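# Stack the desk carton neatly on the coffee-table carton pile

## Task

Take the carton that sits on the desk and set it squarely on the top of the carton pile on the coffee table, aligned in the same orientation as the cartons already there. It must rest there by itself, not held by the robot. Release it, then move the arm and gripper well away from the pile so that nothing of the robot is over it. The robot must not tip over or be left leaning, or the task fails.

## Robot and tools

Robot: a Hello Robot Stretch 4, about 1.6 m tall, with one arm. It has an omni-wheel base (rim within 0.23 m of the base origin), a lift sliding on a mast, a telescoping arm that reaches forward, a three-joint wrist (yaw, pitch, roll) and a two-finger gripper. Cameras on the robot: head_camera, head_left_camera, head_right_camera, wrist_camera.

Frames: the base frame sits on the floor under the base centre, x ahead, y to the left, z up. hand_pose is reported in it; it marks a point between the open fingertips (link pinch), and the printed value may be somewhat off. With all wrist joints at 0 the hand axes line up with the base axes. The odometry frame is wherever the base frame was when the scene began.

execute_actions(actions, cameras): actions is a list holding one action, or empty to just read state and images. An action may contain base, joints, or both, plus optional pace and contact_limits; alternatively it holds only end_of_arm. Motions within one action begin at once and may finish at different moments.
- base: exactly one key, each a relative move from where the base last reported itself. translate_m: drive straight, metres, forward positive, -2 to 2. strafe_m: slide sideways, metres, left positive, -2 to 2. rotate_rad: spin in place, radians, counter-clockwise positive, -3.2 to 3.2.
- joints: a single object keyed by joint name, each value an absolute target (not an offset). lift_m 0 to 1.2 m; arm_m 0 to 0.55 m extension; wrist_yaw_rad -1.134 to 4.276 (0 straight ahead, positive turns left, 3.14 tucked back, past 3.4 the arm may block it); wrist_pitch_rad -1.117 to 4.259 (0 level, 1.57 pointing down); wrist_roll_rad -1.117 to 4.259 (0 puts both fingers level; positive turns clockwise viewed from behind the gripper); gripper_m -0.038 to 0.141, the fingertip gap in metres (below 0 they squeeze each other). Done tolerances: lift and arm ±0.004, yaw and roll ±0.02, pitch ±0.05, gripper ±0.004. Targets outside a joint range are clipped and reported; any other bad value or unknown key rejects the whole call with no motion.
- pace: "slow", "default", "fast" or "max"; base speed up to 0.1/0.3/0.4/0.6 m/s and turning up to 1/2/3/4 rad/s. With the lift above 0.2 these drop, reaching 0.3 m/s and 1 rad/s at lift 1.2.
- contact_limits: {"arm_m": value}, 0 (gentlest) to 0.75 (firmest), default 0.5; the arm halts when it pushes harder.
- end_of_arm: "enable_torque" revives wrist or gripper motors that shut off.
- cameras: list of names or "all"; null or omitted gives every camera, [] gives none. The pictures line lists images in order.
A joint or base left out of an action may still be pushing toward an earlier target. One action runs at most 15 s. If a result reports a stop, later motion calls and finished_scene in the same reply are skipped.

wait(seconds): 0 to 10; commands nothing, returns state and images.
zoom_image(camera, region): region [x0, y0, x1, y1] in pixels of that camera's latest full image, top-left origin, no larger than 504 by 504.
read_manual(section): only "licences"; moves nothing.
finished_scene(scene): ends the given scene number after the last command settles and reports success; irreversible. Replying with no tool call ends everything.

Readings: lidar_m lists 12 distances in metres from the base origin, 30-degree sectors starting straight ahead and going counter-clockwise (4th left, 7th behind, 10th right); "-" is nothing seen or closer than 0.25 m. It senses from about 0.15 m up, so table tops register; glass, thin legs and things behind may be missed. wrist_depth_mm is a 7x7 grid of median depths, 100 to 2000 mm, read from the top left; the robot body appears in it. base_odometry comes from wheel turns only, heading -3.142 to 3.142 positive left; if turned_by_wheels and turned_by_imu differ by over ~0.1 rad, a bump or slip happened and heading is off by about their difference. base_tilt is in degrees, forward and right positive, with a fixed error up to ~1.5.

Statuses: done; off_target (stopped short, may still push); contact_stop_at_<key> (met resistance; lift, arm or wheels go slack, a slack lift may sag under load); limit_stop_at_<name>, including limit_stop_at_tilt (lean over 6 degrees, lift, arm and wheels go slack and ignore commands) and limit_stop_at_own_body (would hit itself, often with pitch below -0.2 plus roll below -0.4 or above 4); time_out; torque_fault (a wrist motor hit its limit, goes limp until enable_torque). on_its_own covers things not commanded; its held at value is the held target. motor_effort gives percent effort, positive toward larger joint values, with peak in brackets; readings carry fixed offsets and noise. For wheels, positive means turning right.

Gripping: command a gap smaller than the carton's width; a tighter value squeezes harder and pulls the object toward the wrist. Neither gripper_m nor done proves a grasp; a firm squeeze at commanded gap 0 or above changes the gripper effort clearly. If fingertips jam on a surface underneath, raise the lift.

Cautions: start by unfolding with lift_m 0.4 and wrist_yaw_rad 0 in one action. Do not drive or turn carrying over 1 kg with arm_m beyond 0.2, especially at fast or max. Avoid steady pushing or pulling, high grips and strong contact limits that may tip the robot. Lower the carton gently, avoid drops, slams and hard shoves, and note that loose objects may occasionally get nudged. The scene keeps running while you think; the robot holds its last command.

Each tool is called as name([rows], argument=value, ...), one row to a line, values as JSON.

## Session

execute_actions(actions=[])

Scene clock: 0.00 s.
base_odometry: x=+0.000 y=+0.000 heading=+0.000 (m, m, rad; odometry frame)
turned_by_wheels: +0.000 (rad since the last result)
turned_by_imu: +0.000 (rad since the last result)
base_tilt: forward=-0.2 right=-0.3 (deg)
lidar_m: 1.43 1.40 2.04 1.58 1.52 1.64 0.91 0.87 0.95 1.91 1.85 2.25
base_status: not commanded
joint_positions: lift_m=+0.162 arm_m=-0.001 wrist_yaw_rad=+3.149 wrist_pitch_rad=+0.006 wrist_roll_rad=+0.019 gripper_m=+0.057
joint_status: not commanded
motor_effort: lift_m=+19 arm_m=-1 wrist_yaw_rad=+0 wrist_pitch_rad=-5 wrist_roll_rad=+0 gripper_m=-6 wheel_0=+1 wheel_1=+0 wheel_2=+0 (%)
hand_pose: x=-0.1189 y=+0.0852 z=+0.3387 quat_wxyz=(-0.004, -0.003, +0.010, +1.000) (m; base frame)
wrist_depth_mm: - 140 1537 - - 1808 1397 / - 117 157 - - 1808 1464 / - 120 157 1576 - 1808 1464 / 108 139 201 - - 1808 1464 / 216 1661 1808 - - 1863 1499 / 1281 1397 211 1430 197 1366 1336 / 904 917 946 150 931 878 904
pictures: head_camera, head_left_camera, head_right_camera, wrist_camera
Images, in order (width x height): head_camera 420x560, head_left_camera 420x672, head_right_camera 420x672, wrist_camera 616x392.

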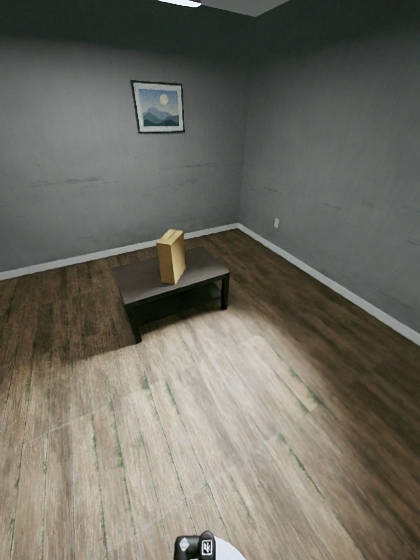

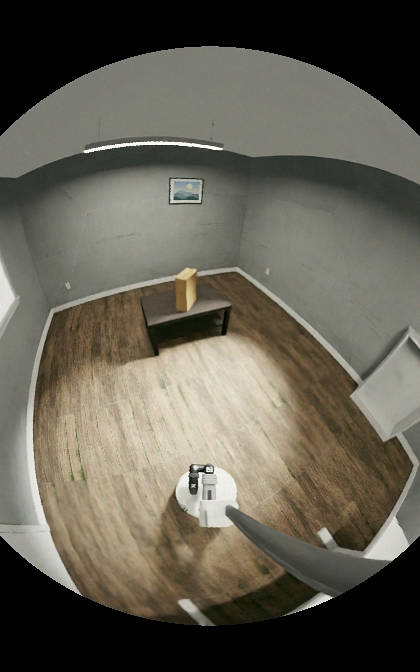

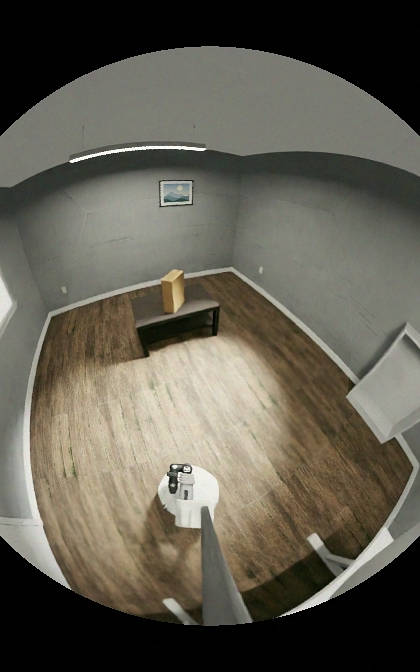

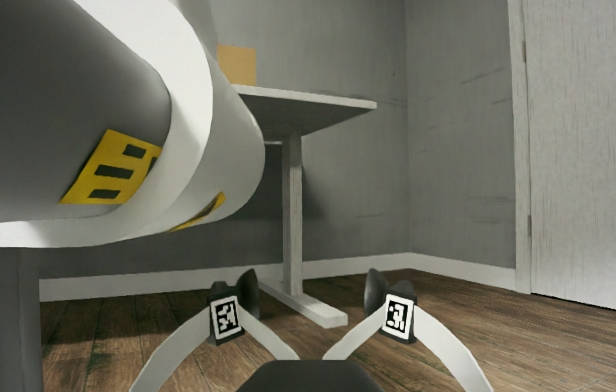

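execute_actions([
  {"base":{"rotate_rad":-2.8},"joints":{"lift_m":0.85,"wrist_yaw_rad":0,"wrist_pitch_rad":0.4,"gripper_m":0.141},"pace":"fast"},
], cameras=["head_camera","wrist_camera"])

Scene clock: 5.03 s.
base_odometry: x=+0.000 y=+0.000 heading=-2.800 (m, m, rad; odometry frame)
turned_by_wheels: -2.800 (rad since the last result)
turned_by_imu: -2.781 (rad since the last result)
base_tilt: forward=-0.2 right=-0.4 (deg)
lidar_m: 0.87 0.90 2.00 1.87 2.23 1.54 1.42 2.40 1.67 1.49 1.53 0.96
base_status: done
joint_positions: lift_m=+0.850 arm_m=-0.001 wrist_yaw_rad=+0.000 wrist_pitch_rad=+0.402 wrist_roll_rad=+0.019 gripper_m=+0.141
joint_status: all done
motor_effort: lift_m=+23(25) arm_m=-1(1) wrist_yaw_rad=-1(9) wrist_pitch_rad=-8(6) wrist_roll_rad=+0(1) gripper_m=+0(0) wheel_0=+1(7) wheel_1=+0(11) wheel_2=+0(8) (%)
hand_pose: x=+0.4358 y=-0.0873 z=+0.9150 quat_wxyz=(+0.980, +0.009, +0.200, -0.002) (m; base frame)
wrist_depth_mm: 1281 1281 1336 1336 1397 1397 1430 / 1336 1336 1430 1366 1430 1464 1464 / 1336 1366 1366 891 878 1499 1576 / 917 878 878 866 878 854 878 / 1098 1618 1618 1618 1708 1808 1808 / 1537 215 1661 1618 1537 208 1537 / 1308 1366 1336 149 1366 1308 1366
pictures: head_camera, wrist_camera
Images, in order (width x height): head_camera 420x560, wrist_camera 616x392.

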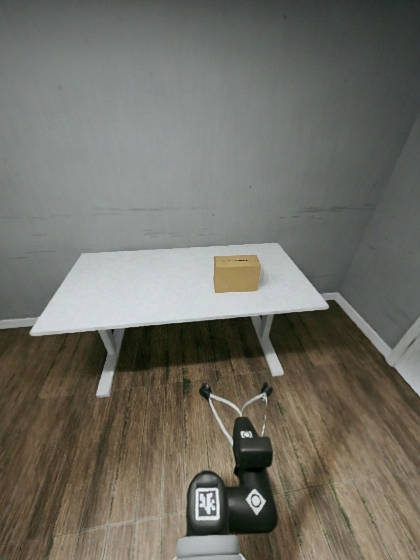

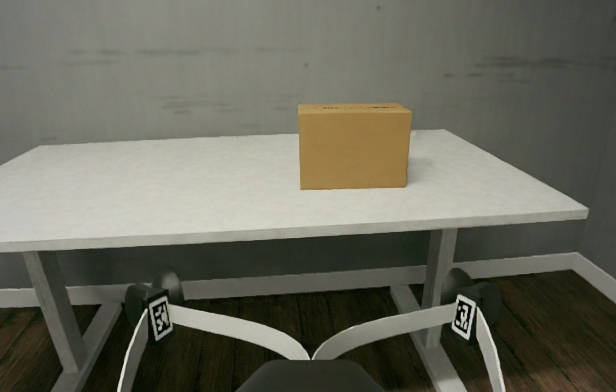

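execute_actions([
  {"base":{"translate_m":0.55},"joints":{"lift_m":1.17,"arm_m":0.3,"wrist_roll_rad":1.57,"wrist_pitch_rad":1.57},"pace":"fast"},
], cameras=[])

execute_actions([
  {"base":{"strafe_m":-0.09},"joints":{"arm_m":0.42},"pace":"fast"},
], cameras=["head_camera","wrist_camera"])

Scene clock: 11.27 s.
base_odometry: x=-0.518 y=-0.184 heading=-2.800 (m, m, rad; odometry frame)
turned_by_wheels: +0.000 (rad since the last result)
turned_by_imu: -0.001 (rad since the last result)
base_tilt: forward=-0.2 right=-0.4 (deg)
lidar_m: 0.34 0.35 0.48 1.93 1.97 2.12 1.98 2.39 1.61 1.48 0.57 0.37
base_status: done
joint_positions: lift_m=+1.170 arm_m=+0.299 wrist_yaw_rad=+0.000 wrist_pitch_rad=+1.570 wrist_roll_rad=+1.569 gripper_m=+0.141
joint_status: all done
motor_effort: lift_m=+23(25) arm_m=+5(7) wrist_yaw_rad=-1(2) wrist_pitch_rad=+1(5) wrist_roll_rad=+2(5) gripper_m=+0(0) wheel_0=+0(6) wheel_1=-1(6) wheel_2=+1(8) (%)
hand_pose: x=+0.4703 y=-0.0874 z=+1.0594 quat_wxyz=(+0.501, +0.500, +0.500, -0.499) (m; base frame)
wrist_depth_mm: 569 569 569 569 1308 1255 1255 / 569 387 384 559 1281 1281 1255 / 564 384 387 569 1281 1281 1255 / 569 387 387 564 1255 1060 1281 / 574 387 382 564 1042 1060 1281 / 564 215 564 569 564 211 1255 / 564 569 559 150 1255 1255 1255
pictures: none
No camera images: the call's "cameras" was empty. Leave "cameras" out to get every camera's image.

Scene clock: 12.67 s.
base_odometry: x=-0.548 y=-0.100 heading=-2.800 (m, m, rad; odometry frame)
turned_by_wheels: +0.000 (rad since the last result)
turned_by_imu: +0.001 (rad since the last result)
base_tilt: forward=-0.2 right=-0.3 (deg)
lidar_m: 0.33 0.37 0.46 2.01 2.08 2.11 1.98 2.26 1.51 1.36 0.55 0.39
base_status: done
joint_positions: lift_m=+1.170 arm_m=+0.419 wrist_yaw_rad=+0.000 wrist_pitch_rad=+1.570 wrist_roll_rad=+1.569 gripper_m=+0.141
joint_status: all done
motor_effort: lift_m=+23(23) arm_m=+6(7) wrist_yaw_rad=-1(1) wrist_pitch_rad=+0(2) wrist_roll_rad=+3(3) gripper_m=-1(1) wheel_0=+0(9) wheel_1=+1(7) wheel_2=+1(0) (%)
hand_pose: x=+0.5902 y=-0.0874 z=+1.0594 quat_wxyz=(+0.501, +0.500, +0.500, -0.499) (m; base frame)
wrist_depth_mm: 569 574 569 574 569 1255 1255 / 574 569 574 569 559 1281 1281 / 564 564 564 382 554 1308 1255 / 569 564 559 384 559 1042 1281 / 564 564 554 382 564 1042 1042 / 564 216 382 382 554 211 1255 / 559 564 564 150 554 917 1255
pictures: head_camera, wrist_camera
Images, in order (width x height): head_camera 420x560, wrist_camera 616x392.

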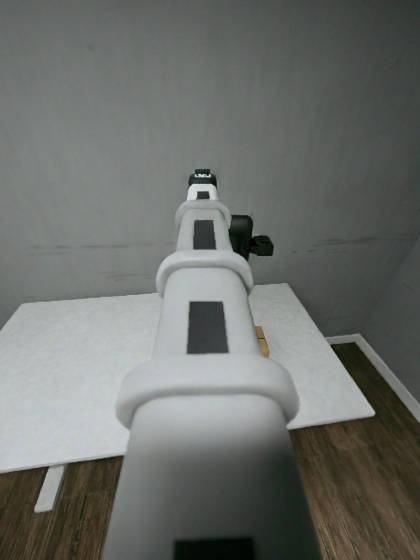

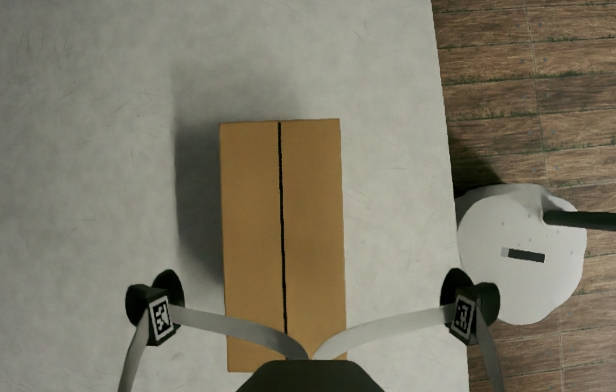

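execute_actions([
  {"joints":{"arm_m":0.448,"lift_m":1.05,"wrist_roll_rad":1.54},"pace":"fast"},
], cameras=["wrist_camera"])

Scene clock: 19.67 s.
base_odometry: x=-0.548 y=-0.100 heading=-2.800 (m, m, rad; odometry frame)
turned_by_wheels: +0.000 (rad since the last result)
turned_by_imu: +0.001 (rad since the last result)
base_tilt: forward=-0.2 right=-0.4 (deg)
lidar_m: 0.35 0.36 0.48 2.02 2.07 2.09 1.93 2.24 1.51 1.37 0.60 0.37
base_status: not commanded
joint_positions: lift_m=+1.050 arm_m=+0.447 wrist_yaw_rad=+0.000 wrist_pitch_rad=+1.570 wrist_roll_rad=+1.541 gripper_m=+0.141
joint_status: all done
motor_effort: lift_m=+15(21) arm_m=+6(8) wrist_yaw_rad=-3(1) wrist_pitch_rad=+1(0) wrist_roll_rad=-1(4) gripper_m=+2(1) wheel_0=+0(0) wheel_1=+1(1) wheel_2=+1(1) (%)
hand_pose: x=+0.6182 y=-0.0874 z=+0.9401 quat_wxyz=(+0.508, +0.493, +0.507, -0.492) (m; base frame)
wrist_depth_mm: 449 445 445 442 449 445 1138 / 445 445 445 264 442 445 1182 / 452 445 442 262 263 442 1182 / 445 445 442 262 262 439 946 / 449 442 442 262 262 439 931 / 445 214 263 263 260 211 931 / 445 439 439 150 262 439 1182
pictures: wrist_camera
Images, in order (width x height): wrist_camera 616x392.

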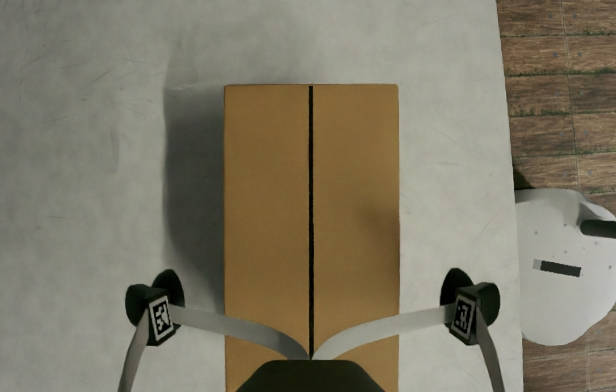

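execute_actions([
  {"joints":{"lift_m":0.975}},
], cameras=["wrist_camera"])

execute_actions([
  {"joints":{"gripper_m":0.05}},
], cameras=["wrist_camera"])

execute_actions([
  {"joints":{"lift_m":1.0},"pace":"slow"},
], cameras=["wrist_camera","head_camera"])

Scene clock: 23.13 s.
base_odometry: x=-0.548 y=-0.100 heading=-2.800 (m, m, rad; odometry frame)
turned_by_wheels: +0.000 (rad since the last result)
turned_by_imu: +0.001 (rad since the last result)
base_tilt: forward=-0.3 right=-0.4 (deg)
lidar_m: 0.35 0.34 0.49 2.01 2.06 2.12 1.98 2.24 1.50 1.36 0.57 0.37
base_status: not commanded
joint_positions: lift_m=+0.975 arm_m=+0.447 wrist_yaw_rad=+0.000 wrist_pitch_rad=+1.570 wrist_roll_rad=+1.541 gripper_m=+0.141
joint_status: all done
motor_effort: lift_m=+14(14) arm_m=+6(6) wrist_yaw_rad=-2(0) wrist_pitch_rad=+1(1) wrist_roll_rad=-2(1) gripper_m=-1(0) wheel_0=+0(0) wheel_1=+1(0) wheel_2=+1(1) (%)
hand_pose: x=+0.6182 y=-0.0874 z=+0.8652 quat_wxyz=(+0.508, +0.493, +0.507, -0.492) (m; base frame)
wrist_depth_mm: 373 370 370 370 368 368 1098 / 375 373 190 189 189 368 1098 / 370 373 189 189 188 366 1078 / 370 370 189 188 187 366 866 / 370 370 189 189 187 364 854 / 368 217 188 187 187 205 854 / 370 368 187 148 187 364 362
pictures: wrist_camera
Images, in order (width x height): wrist_camera 616x392.

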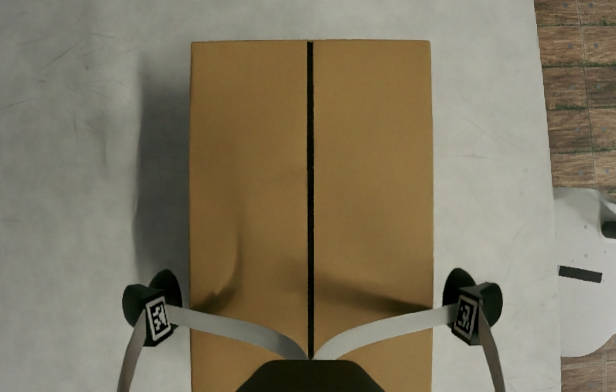

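Scene clock: 25.07 s.
base_odometry: x=-0.548 y=-0.100 heading=-2.800 (m, m, rad; odometry frame)
turned_by_wheels: +0.000 (rad since the last result)
turned_by_imu: +0.000 (rad since the last result)
base_tilt: forward=-0.3 right=-0.3 (deg)
lidar_m: 0.33 0.37 0.47 2.02 2.05 2.10 1.97 2.28 1.50 1.38 0.58 0.39
base_status: not commanded
joint_positions: lift_m=+0.975 arm_m=+0.447 wrist_yaw_rad=+0.000 wrist_pitch_rad=+1.570 wrist_roll_rad=+1.541 gripper_m=+0.050
joint_status: all done
motor_effort: lift_m=+14(15) arm_m=+6(6) wrist_yaw_rad=-1(1) wrist_pitch_rad=-1(0) wrist_roll_rad=-1(0) gripper_m=-24(21) wheel_0=+0(0) wheel_1=+1(0) wheel_2=+1(1) (%)
hand_pose: x=+0.6182 y=-0.0874 z=+0.8651 quat_wxyz=(+0.508, +0.493, +0.507, -0.492) (m; base frame)
wrist_depth_mm: 373 373 172 171 171 370 1060 / 373 370 171 170 170 368 1078 / 370 373 170 170 169 364 1060 / 368 368 170 170 169 366 854 / 373 366 169 170 168 364 854 / 370 186 169 168 167 180 866 / 370 370 169 168 167 362 854
pictures: wrist_camera
Images, in order (width x height): wrist_camera 616x392.

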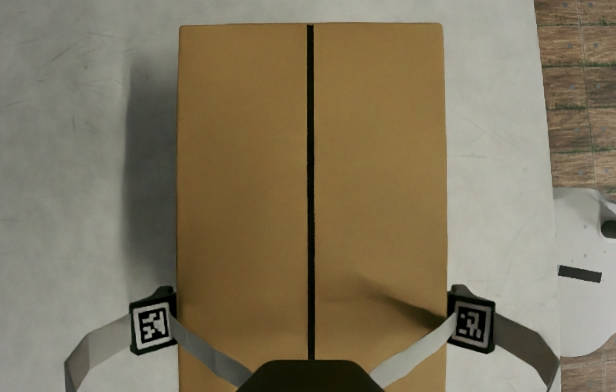

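Scene clock: 26.07 s.
base_odometry: x=-0.548 y=-0.100 heading=-2.800 (m, m, rad; odometry frame)
turned_by_wheels: +0.000 (rad since the last result)
turned_by_imu: +0.000 (rad since the last result)
base_tilt: forward=-0.3 right=-0.4 (deg)
lidar_m: 0.34 0.38 0.47 2.02 2.07 2.12 1.99 2.22 1.52 1.37 0.56 0.38
base_status: not commanded
joint_positions: lift_m=+1.000 arm_m=+0.447 wrist_yaw_rad=+0.000 wrist_pitch_rad=+1.570 wrist_roll_rad=+1.541 gripper_m=+0.050
joint_status: all done
motor_effort: lift_m=+24(25) arm_m=+6(6) wrist_yaw_rad=-1(0) wrist_pitch_rad=+1(0) wrist_roll_rad=-2(0) gripper_m=-23(20) wheel_0=+0(0) wheel_1=+0(1) wheel_2=+1(1) (%)
hand_pose: x=+0.6182 y=-0.0874 z=+0.8893 quat_wxyz=(+0.508, +0.493, +0.507, -0.492) (m; base frame)
wrist_depth_mm: 402 394 172 170 170 389 1098 / 397 394 171 170 171 392 1078 / 394 394 170 170 170 389 1078 / 397 392 170 170 169 392 891 / 397 392 169 169 169 387 891 / 392 187 169 169 168 180 878 / 394 394 168 168 167 389 878
pictures: head_camera, wrist_camera
Images, in order (width x height): head_camera 420x560, wrist_camera 616x392.

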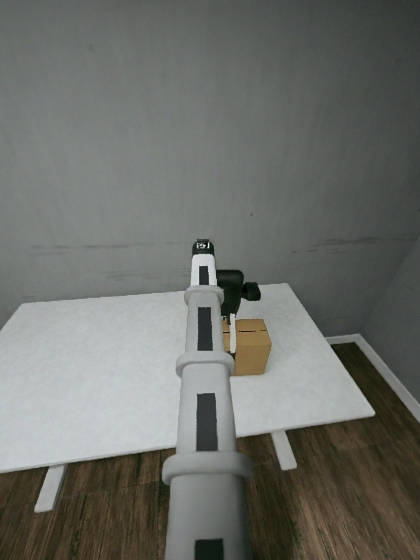

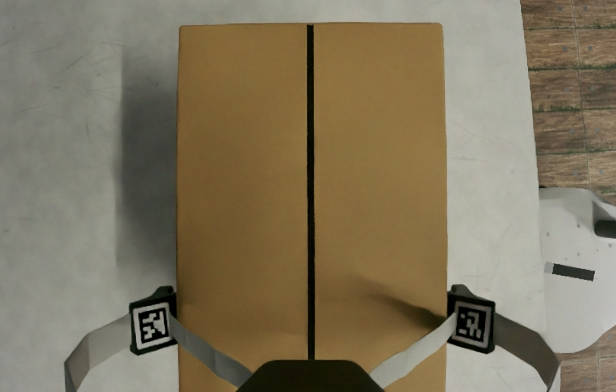

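execute_actions([
  {"base":{"rotate_rad":3.02},"joints":{"arm_m":0.15,"lift_m":1.04,"wrist_roll_rad":0.65}},
], cameras=[])

execute_actions([
  {"base":{"translate_m":1.6},"joints":{"lift_m":1.19},"pace":"fast"},
])

Scene clock: 32.50 s.
base_odometry: x=-0.548 y=-0.100 heading=+0.220 (m, m, rad; odometry frame)
turned_by_wheels: +3.020 (rad since the last result)
turned_by_imu: +3.002 (rad since the last result)
base_tilt: forward=-0.3 right=-0.3 (deg)
lidar_m: 0.25 2.74 1.61 1.38 0.70 0.43 0.34 0.37 0.44 0.77 2.01 0.25
base_status: done
joint_positions: lift_m=+1.040 arm_m=+0.151 wrist_yaw_rad=+0.000 wrist_pitch_rad=+1.570 wrist_roll_rad=+0.651 gripper_m=+0.050
joint_status: all done
motor_effort: lift_m=+23(25) arm_m=-6(4) wrist_yaw_rad=-1(1) wrist_pitch_rad=-2(1) wrist_roll_rad=-2(9) gripper_m=-22(22) wheel_0=+0(6) wheel_1=+1(5) wheel_2=-1(7) (%)
hand_pose: x=+0.3222 y=-0.0874 z=+0.9294 quat_wxyz=(+0.670, +0.226, +0.670, -0.226) (m; base frame)
wrist_depth_mm: 1160 1160 171 171 171 1138 1160 / 1182 1118 171 170 170 1098 1138 / 1182 1160 170 170 169 1138 1160 / 1160 1138 170 169 169 1160 1138 / 1160 1160 169 169 168 1160 1138 / 1138 187 169 168 168 180 1138 / 1160 1160 169 168 168 1118 1138
pictures: none
No camera images: the call's "cameras" was empty. Leave "cameras" out to get every camera's image.

Scene clock: 38.57 s.
base_odometry: x=+1.013 y=+0.250 heading=+0.220 (m, m, rad; odometry frame)
turned_by_wheels: +0.000 (rad since the last result)
turned_by_imu: -0.005 (rad since the last result)
base_tilt: forward=-0.3 right=-0.3 (deg)
lidar_m: 0.25 0.40 2.05 1.79 1.80 2.10 2.42 1.91 1.95 1.93 0.81 0.26
base_status: done
joint_positions: lift_m=+1.190 arm_m=+0.151 wrist_yaw_rad=+0.000 wrist_pitch_rad=+1.570 wrist_roll_rad=+0.651 gripper_m=+0.050
joint_status: all done
motor_effort: lift_m=+24(25) arm_m=-5(5) wrist_yaw_rad=+0(2) wrist_pitch_rad=-1(1) wrist_roll_rad=-3(1) gripper_m=-21(20) wheel_0=+0(4) wheel_1=-1(2) wheel_2=+1(8) (%)
hand_pose: x=+0.3221 y=-0.0874 z=+1.0794 quat_wxyz=(+0.670, +0.226, +0.670, -0.226) (m; base frame)
wrist_depth_mm: 1336 866 172 172 170 1281 1281 / 854 854 171 170 170 1281 1281 / 866 854 170 169 170 1255 1308 / 866 854 170 170 169 1255 1281 / 1308 854 170 169 168 1281 1281 / 1336 186 169 169 168 180 1255 / 1281 1281 168 168 167 1281 1281
pictures: head_camera, head_left_camera, head_right_camera, wrist_camera
Images, in order (width x height): head_camera 420x560, head_left_camera 420x672, head_right_camera 420x672, wrist_camera 616x392.

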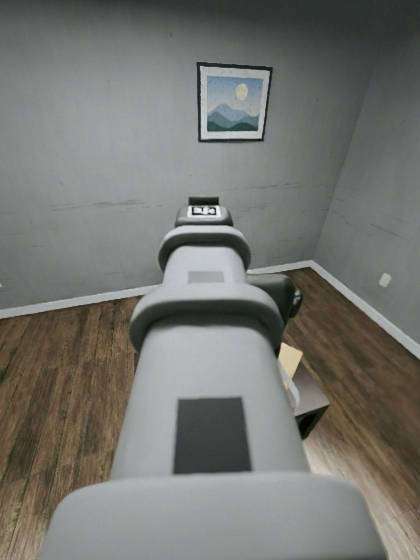

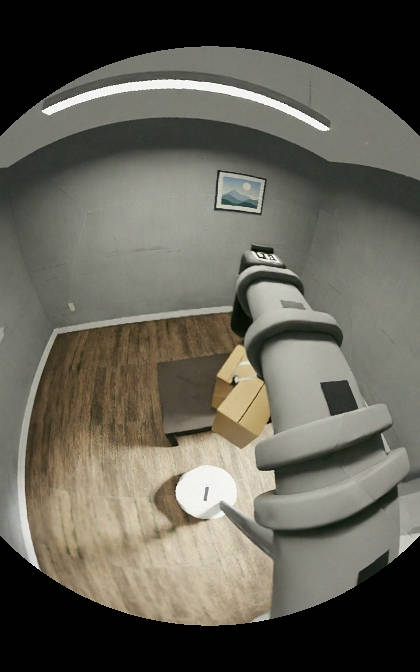

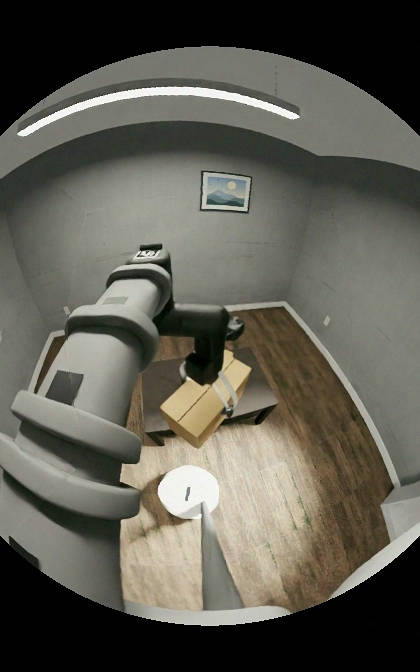

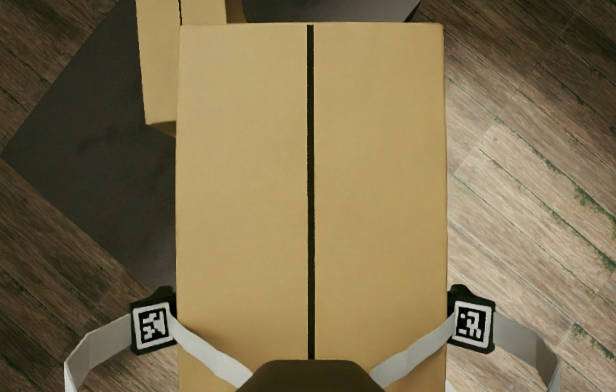

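execute_actions([
  {"joints":{"lift_m":1.09,"wrist_roll_rad":0.57,"arm_m":0.2},"pace":"fast"},
], cameras=["wrist_camera"])

Scene clock: 41.70 s.
base_odometry: x=+1.013 y=+0.250 heading=+0.220 (m, m, rad; odometry frame)
turned_by_wheels: +0.000 (rad since the last result)
turned_by_imu: +0.001 (rad since the last result)
base_tilt: forward=-0.3 right=-0.4 (deg)
lidar_m: 0.25 0.38 2.09 1.80 1.81 2.07 1.89 1.88 1.97 1.92 0.81 0.25
base_status: not commanded
joint_positions: lift_m=+1.090 arm_m=+0.199 wrist_yaw_rad=+0.000 wrist_pitch_rad=+1.570 wrist_roll_rad=+0.571 gripper_m=+0.050
joint_status: all done
motor_effort: lift_m=+16(21) arm_m=+6(4) wrist_yaw_rad=-1(2) wrist_pitch_rad=+0(1) wrist_roll_rad=-3(3) gripper_m=-21(21) wheel_0=+0(0) wheel_1=-1(1) wheel_2=+1(1) (%)
hand_pose: x=+0.3702 y=-0.0874 z=+0.9800 quat_wxyz=(+0.679, +0.199, +0.678, -0.199) (m; base frame)
wrist_depth_mm: 1205 759 172 171 170 1229 1205 / 768 759 171 171 170 1205 1205 / 759 768 170 170 169 1205 1205 / 768 768 170 170 169 1182 1229 / 1205 759 169 169 168 1138 1182 / 1182 186 169 168 168 180 1182 / 1205 1205 169 168 167 1182 1205
pictures: wrist_camera
Images, in order (width x height): wrist_camera 616x392.

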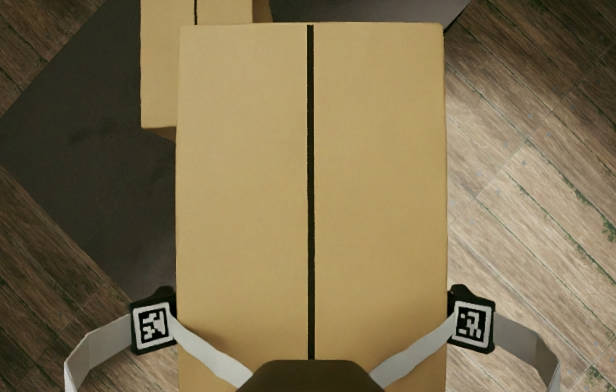

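execute_actions([
  {"base":{"strafe_m":-0.032},"joints":{"lift_m":1.065,"wrist_roll_rad":0.56,"arm_m":0.467}},
])

zoom_image(camera="head_right_camera", region=[140,290,280,430])

zoom_image(camera="head_left_camera", region=[160,290,300,430])

Scene clock: 46.80 s.
base_odometry: x=+1.020 y=+0.219 heading=+0.220 (m, m, rad; odometry frame)
turned_by_wheels: +0.000 (rad since the last result)
turned_by_imu: +0.001 (rad since the last result)
base_tilt: forward=-0.2 right=-0.3 (deg)
lidar_m: 0.39 0.40 2.08 1.83 1.82 2.13 1.88 1.88 1.92 1.90 1.89 0.47
base_status: done
joint_positions: lift_m=+1.065 arm_m=+0.466 wrist_yaw_rad=+0.000 wrist_pitch_rad=+1.570 wrist_roll_rad=+0.560 gripper_m=+0.050
joint_status: all done
motor_effort: lift_m=+15(15) arm_m=+6(7) wrist_yaw_rad=-1(1) wrist_pitch_rad=+1(1) wrist_roll_rad=+0(3) gripper_m=-22(25) wheel_0=-2(7) wheel_1=+1(10) wheel_2=+0(3) (%)
hand_pose: x=+0.6372 y=-0.0874 z=+0.9551 quat_wxyz=(+0.680, +0.196, +0.679, -0.195) (m; base frame)
wrist_depth_mm: 1182 1182 171 172 170 1138 1160 / 1205 1182 171 171 170 732 1205 / 1182 732 171 170 170 723 1182 / 1182 732 171 170 168 1160 1160 / 732 732 170 169 169 1160 1160 / 1182 186 169 169 168 181 1160 / 1182 732 169 168 168 1160 1118
pictures: head_camera, head_left_camera, head_right_camera, wrist_camera
Images, in order (width x height): head_camera 420x560, head_left_camera 420x672, head_right_camera 420x672, wrist_camera 616x392.

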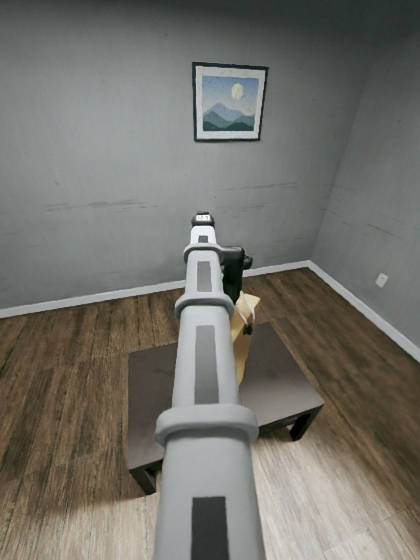

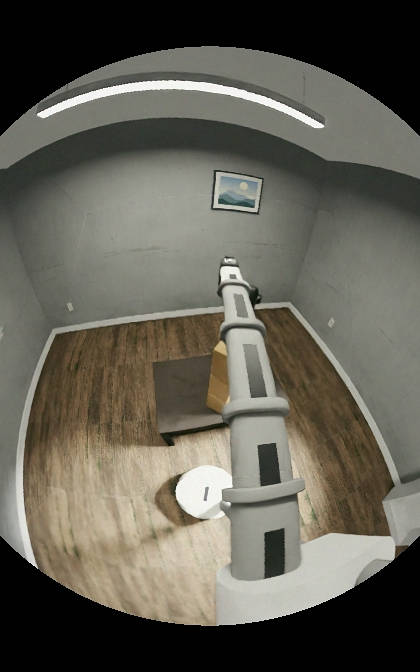

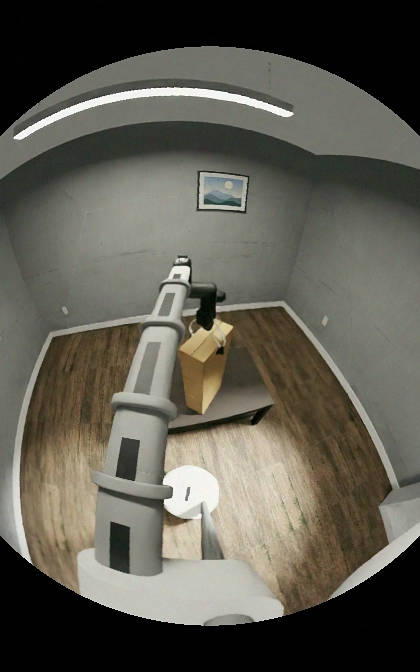

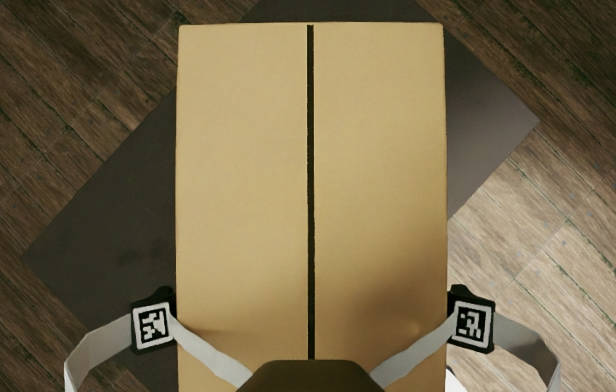

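Region (140, 290, 280, 430) of head_right_camera's 420x672 image, scaled by 3.600, with more detail than that image has.

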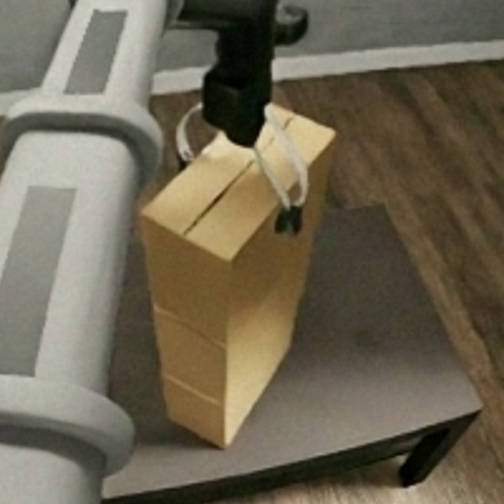

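Region (160, 290, 300, 430) of head_left_camera's 420x672 image, scaled by 3.600, with more detail than that image has.

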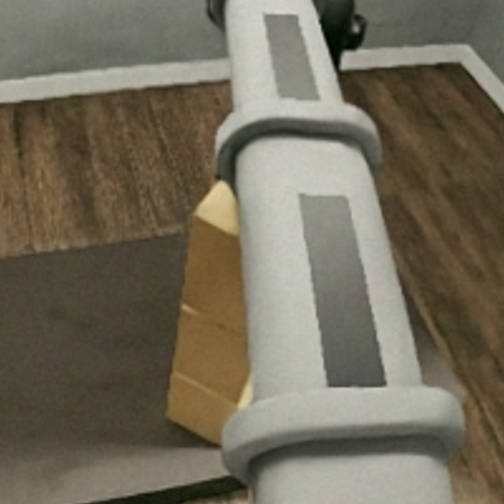

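execute_actions([
  {"joints":{"lift_m":1.058,"arm_m":0.476}},
], cameras=[])

execute_actions([
  {"joints":{"gripper_m":0.141}},
], cameras=["wrist_camera"])

execute_actions([
  {"joints":{"lift_m":1.15},"pace":"fast"},
], cameras=[])

execute_actions([
  {"base":{"translate_m":-0.2},"joints":{"arm_m":0,"wrist_pitch_rad":1.0,"wrist_roll_rad":0},"pace":"fast"},
])

Scene clock: 54.50 s.
base_odometry: x=+1.020 y=+0.219 heading=+0.220 (m, m, rad; odometry frame)
turned_by_wheels: +0.000 (rad since the last result)
turned_by_imu: +0.001 (rad since the last result)
base_tilt: forward=-0.2 right=-0.3 (deg)
lidar_m: 0.39 0.40 2.11 1.84 1.82 2.12 1.89 1.86 1.93 1.88 1.89 0.47
base_status: not commanded
joint_positions: lift_m=+1.058 arm_m=+0.475 wrist_yaw_rad=+0.000 wrist_pitch_rad=+1.570 wrist_roll_rad=+0.560 gripper_m=+0.050
joint_status: all done
motor_effort: lift_m=+15(15) arm_m=+6(9) wrist_yaw_rad=+0(1) wrist_pitch_rad=-2(1) wrist_roll_rad=+0(1) gripper_m=-22(21) wheel_0=-2(2) wheel_1=+1(1) wheel_2=+0(0) (%)
hand_pose: x=+0.6462 y=-0.0874 z=+0.9481 quat_wxyz=(+0.680, +0.196, +0.679, -0.195) (m; base frame)
wrist_depth_mm: 1160 1182 172 171 170 1138 1160 / 1160 1182 171 170 170 723 1182 / 1160 732 171 170 169 715 1138 / 1160 732 170 170 169 1160 1138 / 723 715 169 169 169 1160 1160 / 1160 188 169 169 168 180 1160 / 1160 723 169 168 167 1160 1138
pictures: none
No camera images: the call's "cameras" was empty. Leave "cameras" out to get every camera's image.

Scene clock: 56.43 s.
base_odometry: x=+1.020 y=+0.219 heading=+0.220 (m, m, rad; odometry frame)
turned_by_wheels: +0.000 (rad since the last result)
turned_by_imu: +0.000 (rad since the last result)
base_tilt: forward=-0.3 right=-0.3 (deg)
lidar_m: 0.42 0.41 2.07 1.83 1.83 2.10 1.87 1.91 1.92 1.90 1.89 0.46
base_status: not commanded
joint_positions: lift_m=+1.058 arm_m=+0.475 wrist_yaw_rad=+0.000 wrist_pitch_rad=+1.570 wrist_roll_rad=+0.560 gripper_m=+0.141
joint_status: all done
motor_effort: lift_m=+15(15) arm_m=+6(6) wrist_yaw_rad=+1(1) wrist_pitch_rad=-2(7) wrist_roll_rad=-1(1) gripper_m=-2(19) wheel_0=-1(2) wheel_1=+1(1) wheel_2=+0(0) (%)
hand_pose: x=+0.6460 y=-0.0874 z=+0.9481 quat_wxyz=(+0.680, +0.196, +0.679, -0.196) (m; base frame)
wrist_depth_mm: 1182 1205 960 723 723 1182 1182 / 1182 1182 186 184 184 723 1160 / 1182 723 185 184 183 723 1160 / 1205 732 183 183 183 1160 1160 / 732 732 184 183 183 1138 1160 / 1182 213 182 183 182 206 1160 / 1182 723 183 148 181 1138 1160
pictures: wrist_camera
Images, in order (width x height): wrist_camera 616x392.

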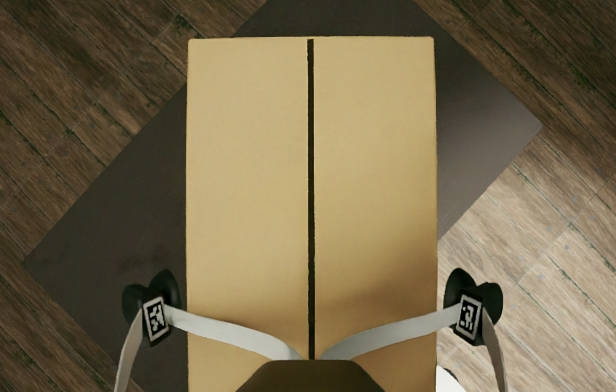

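Scene clock: 57.57 s.
base_odometry: x=+1.020 y=+0.219 heading=+0.220 (m, m, rad; odometry frame)
turned_by_wheels: +0.000 (rad since the last result)
turned_by_imu: +0.000 (rad since the last result)
base_tilt: forward=-0.3 right=-0.3 (deg)
lidar_m: 0.42 0.41 2.09 1.83 1.81 2.10 1.92 1.88 1.94 1.87 1.88 0.48
base_status: not commanded
joint_positions: lift_m=+1.150 arm_m=+0.475 wrist_yaw_rad=+0.000 wrist_pitch_rad=+1.570 wrist_roll_rad=+0.560 gripper_m=+0.141
joint_status: all done
motor_effort: lift_m=+23(25) arm_m=+6(6) wrist_yaw_rad=-1(1) wrist_pitch_rad=+1(2) wrist_roll_rad=-1(0) gripper_m=-2(1) wheel_0=-1(1) wheel_1=+1(1) wheel_2=+0(0) (%)
hand_pose: x=+0.6462 y=-0.0874 z=+1.0394 quat_wxyz=(+0.680, +0.196, +0.679, -0.196) (m; base frame)
wrist_depth_mm: 1281 1308 1308 809 809 1255 1255 / 1281 1308 820 820 820 1255 1255 / 1308 1229 820 273 271 809 1229 / 1281 820 809 273 272 1229 1281 / 1255 820 809 271 272 1255 1255 / 1255 214 271 270 270 211 1229 / 1281 1255 798 150 270 1229 1255
pictures: none
No camera images: the call's "cameras" was empty. Leave "cameras" out to get every camera's image.

Scene clock: 59.63 s.
base_odometry: x=+0.825 y=+0.175 heading=+0.220 (m, m, rad; odometry frame)
turned_by_wheels: +0.000 (rad since the last result)
turned_by_imu: +0.001 (rad since the last result)
base_tilt: forward=-0.3 right=-0.4 (deg)
lidar_m: 0.60 0.58 2.04 1.78 1.75 2.08 1.88 1.71 1.91 1.83 1.93 0.71
base_status: done
joint_positions: lift_m=+1.150 arm_m=+0.001 wrist_yaw_rad=+0.000 wrist_pitch_rad=+1.001 wrist_roll_rad=+0.001 gripper_m=+0.141
joint_status: all done
motor_effort: lift_m=+23(23) arm_m=-5(8) wrist_yaw_rad=+0(2) wrist_pitch_rad=-4(4) wrist_roll_rad=+0(7) gripper_m=-3(2) wheel_0=+0(5) wheel_1=+0(4) wheel_2=+0(11) (%)
hand_pose: x=+0.3274 y=-0.0875 z=+1.0849 quat_wxyz=(+0.877, +0.000, +0.480, +0.000) (m; base frame)
wrist_depth_mm: 1921 - - 554 - - - / 1983 1983 1808 634 1255 1983 1921 / 1756 1661 1138 741 1098 1708 1708 / 1499 1537 1025 931 1025 1060 1576 / 1464 1366 931 946 1281 1366 1464 / 1308 214 1182 1366 1308 211 1308 / 1182 1205 1229 150 1205 1229 1205
pictures: head_camera, head_left_camera, head_right_camera, wrist_camera
Images, in order (width x height): head_camera 420x560, head_left_camera 420x672, head_right_camera 420x672, wrist_camera 616x392.

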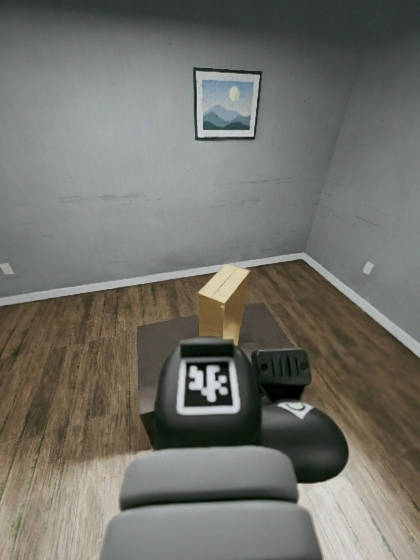

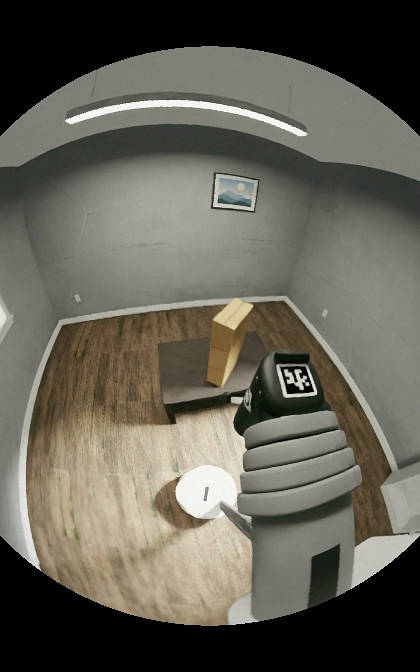

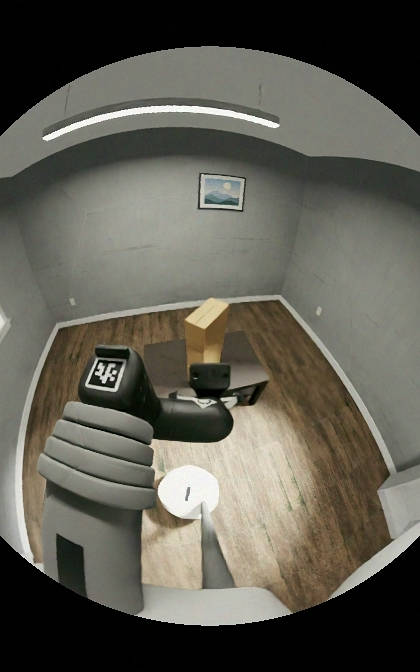

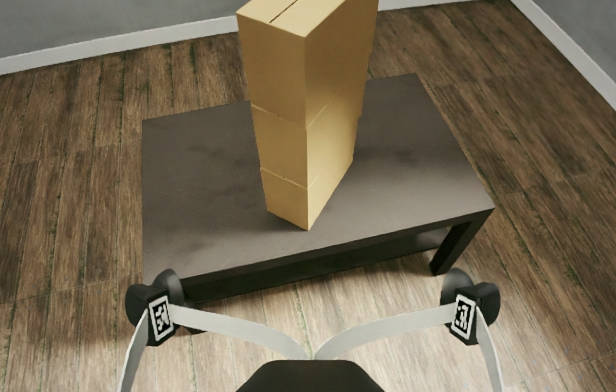

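finished_scene(scene=1)

The scene is finished: the task was done.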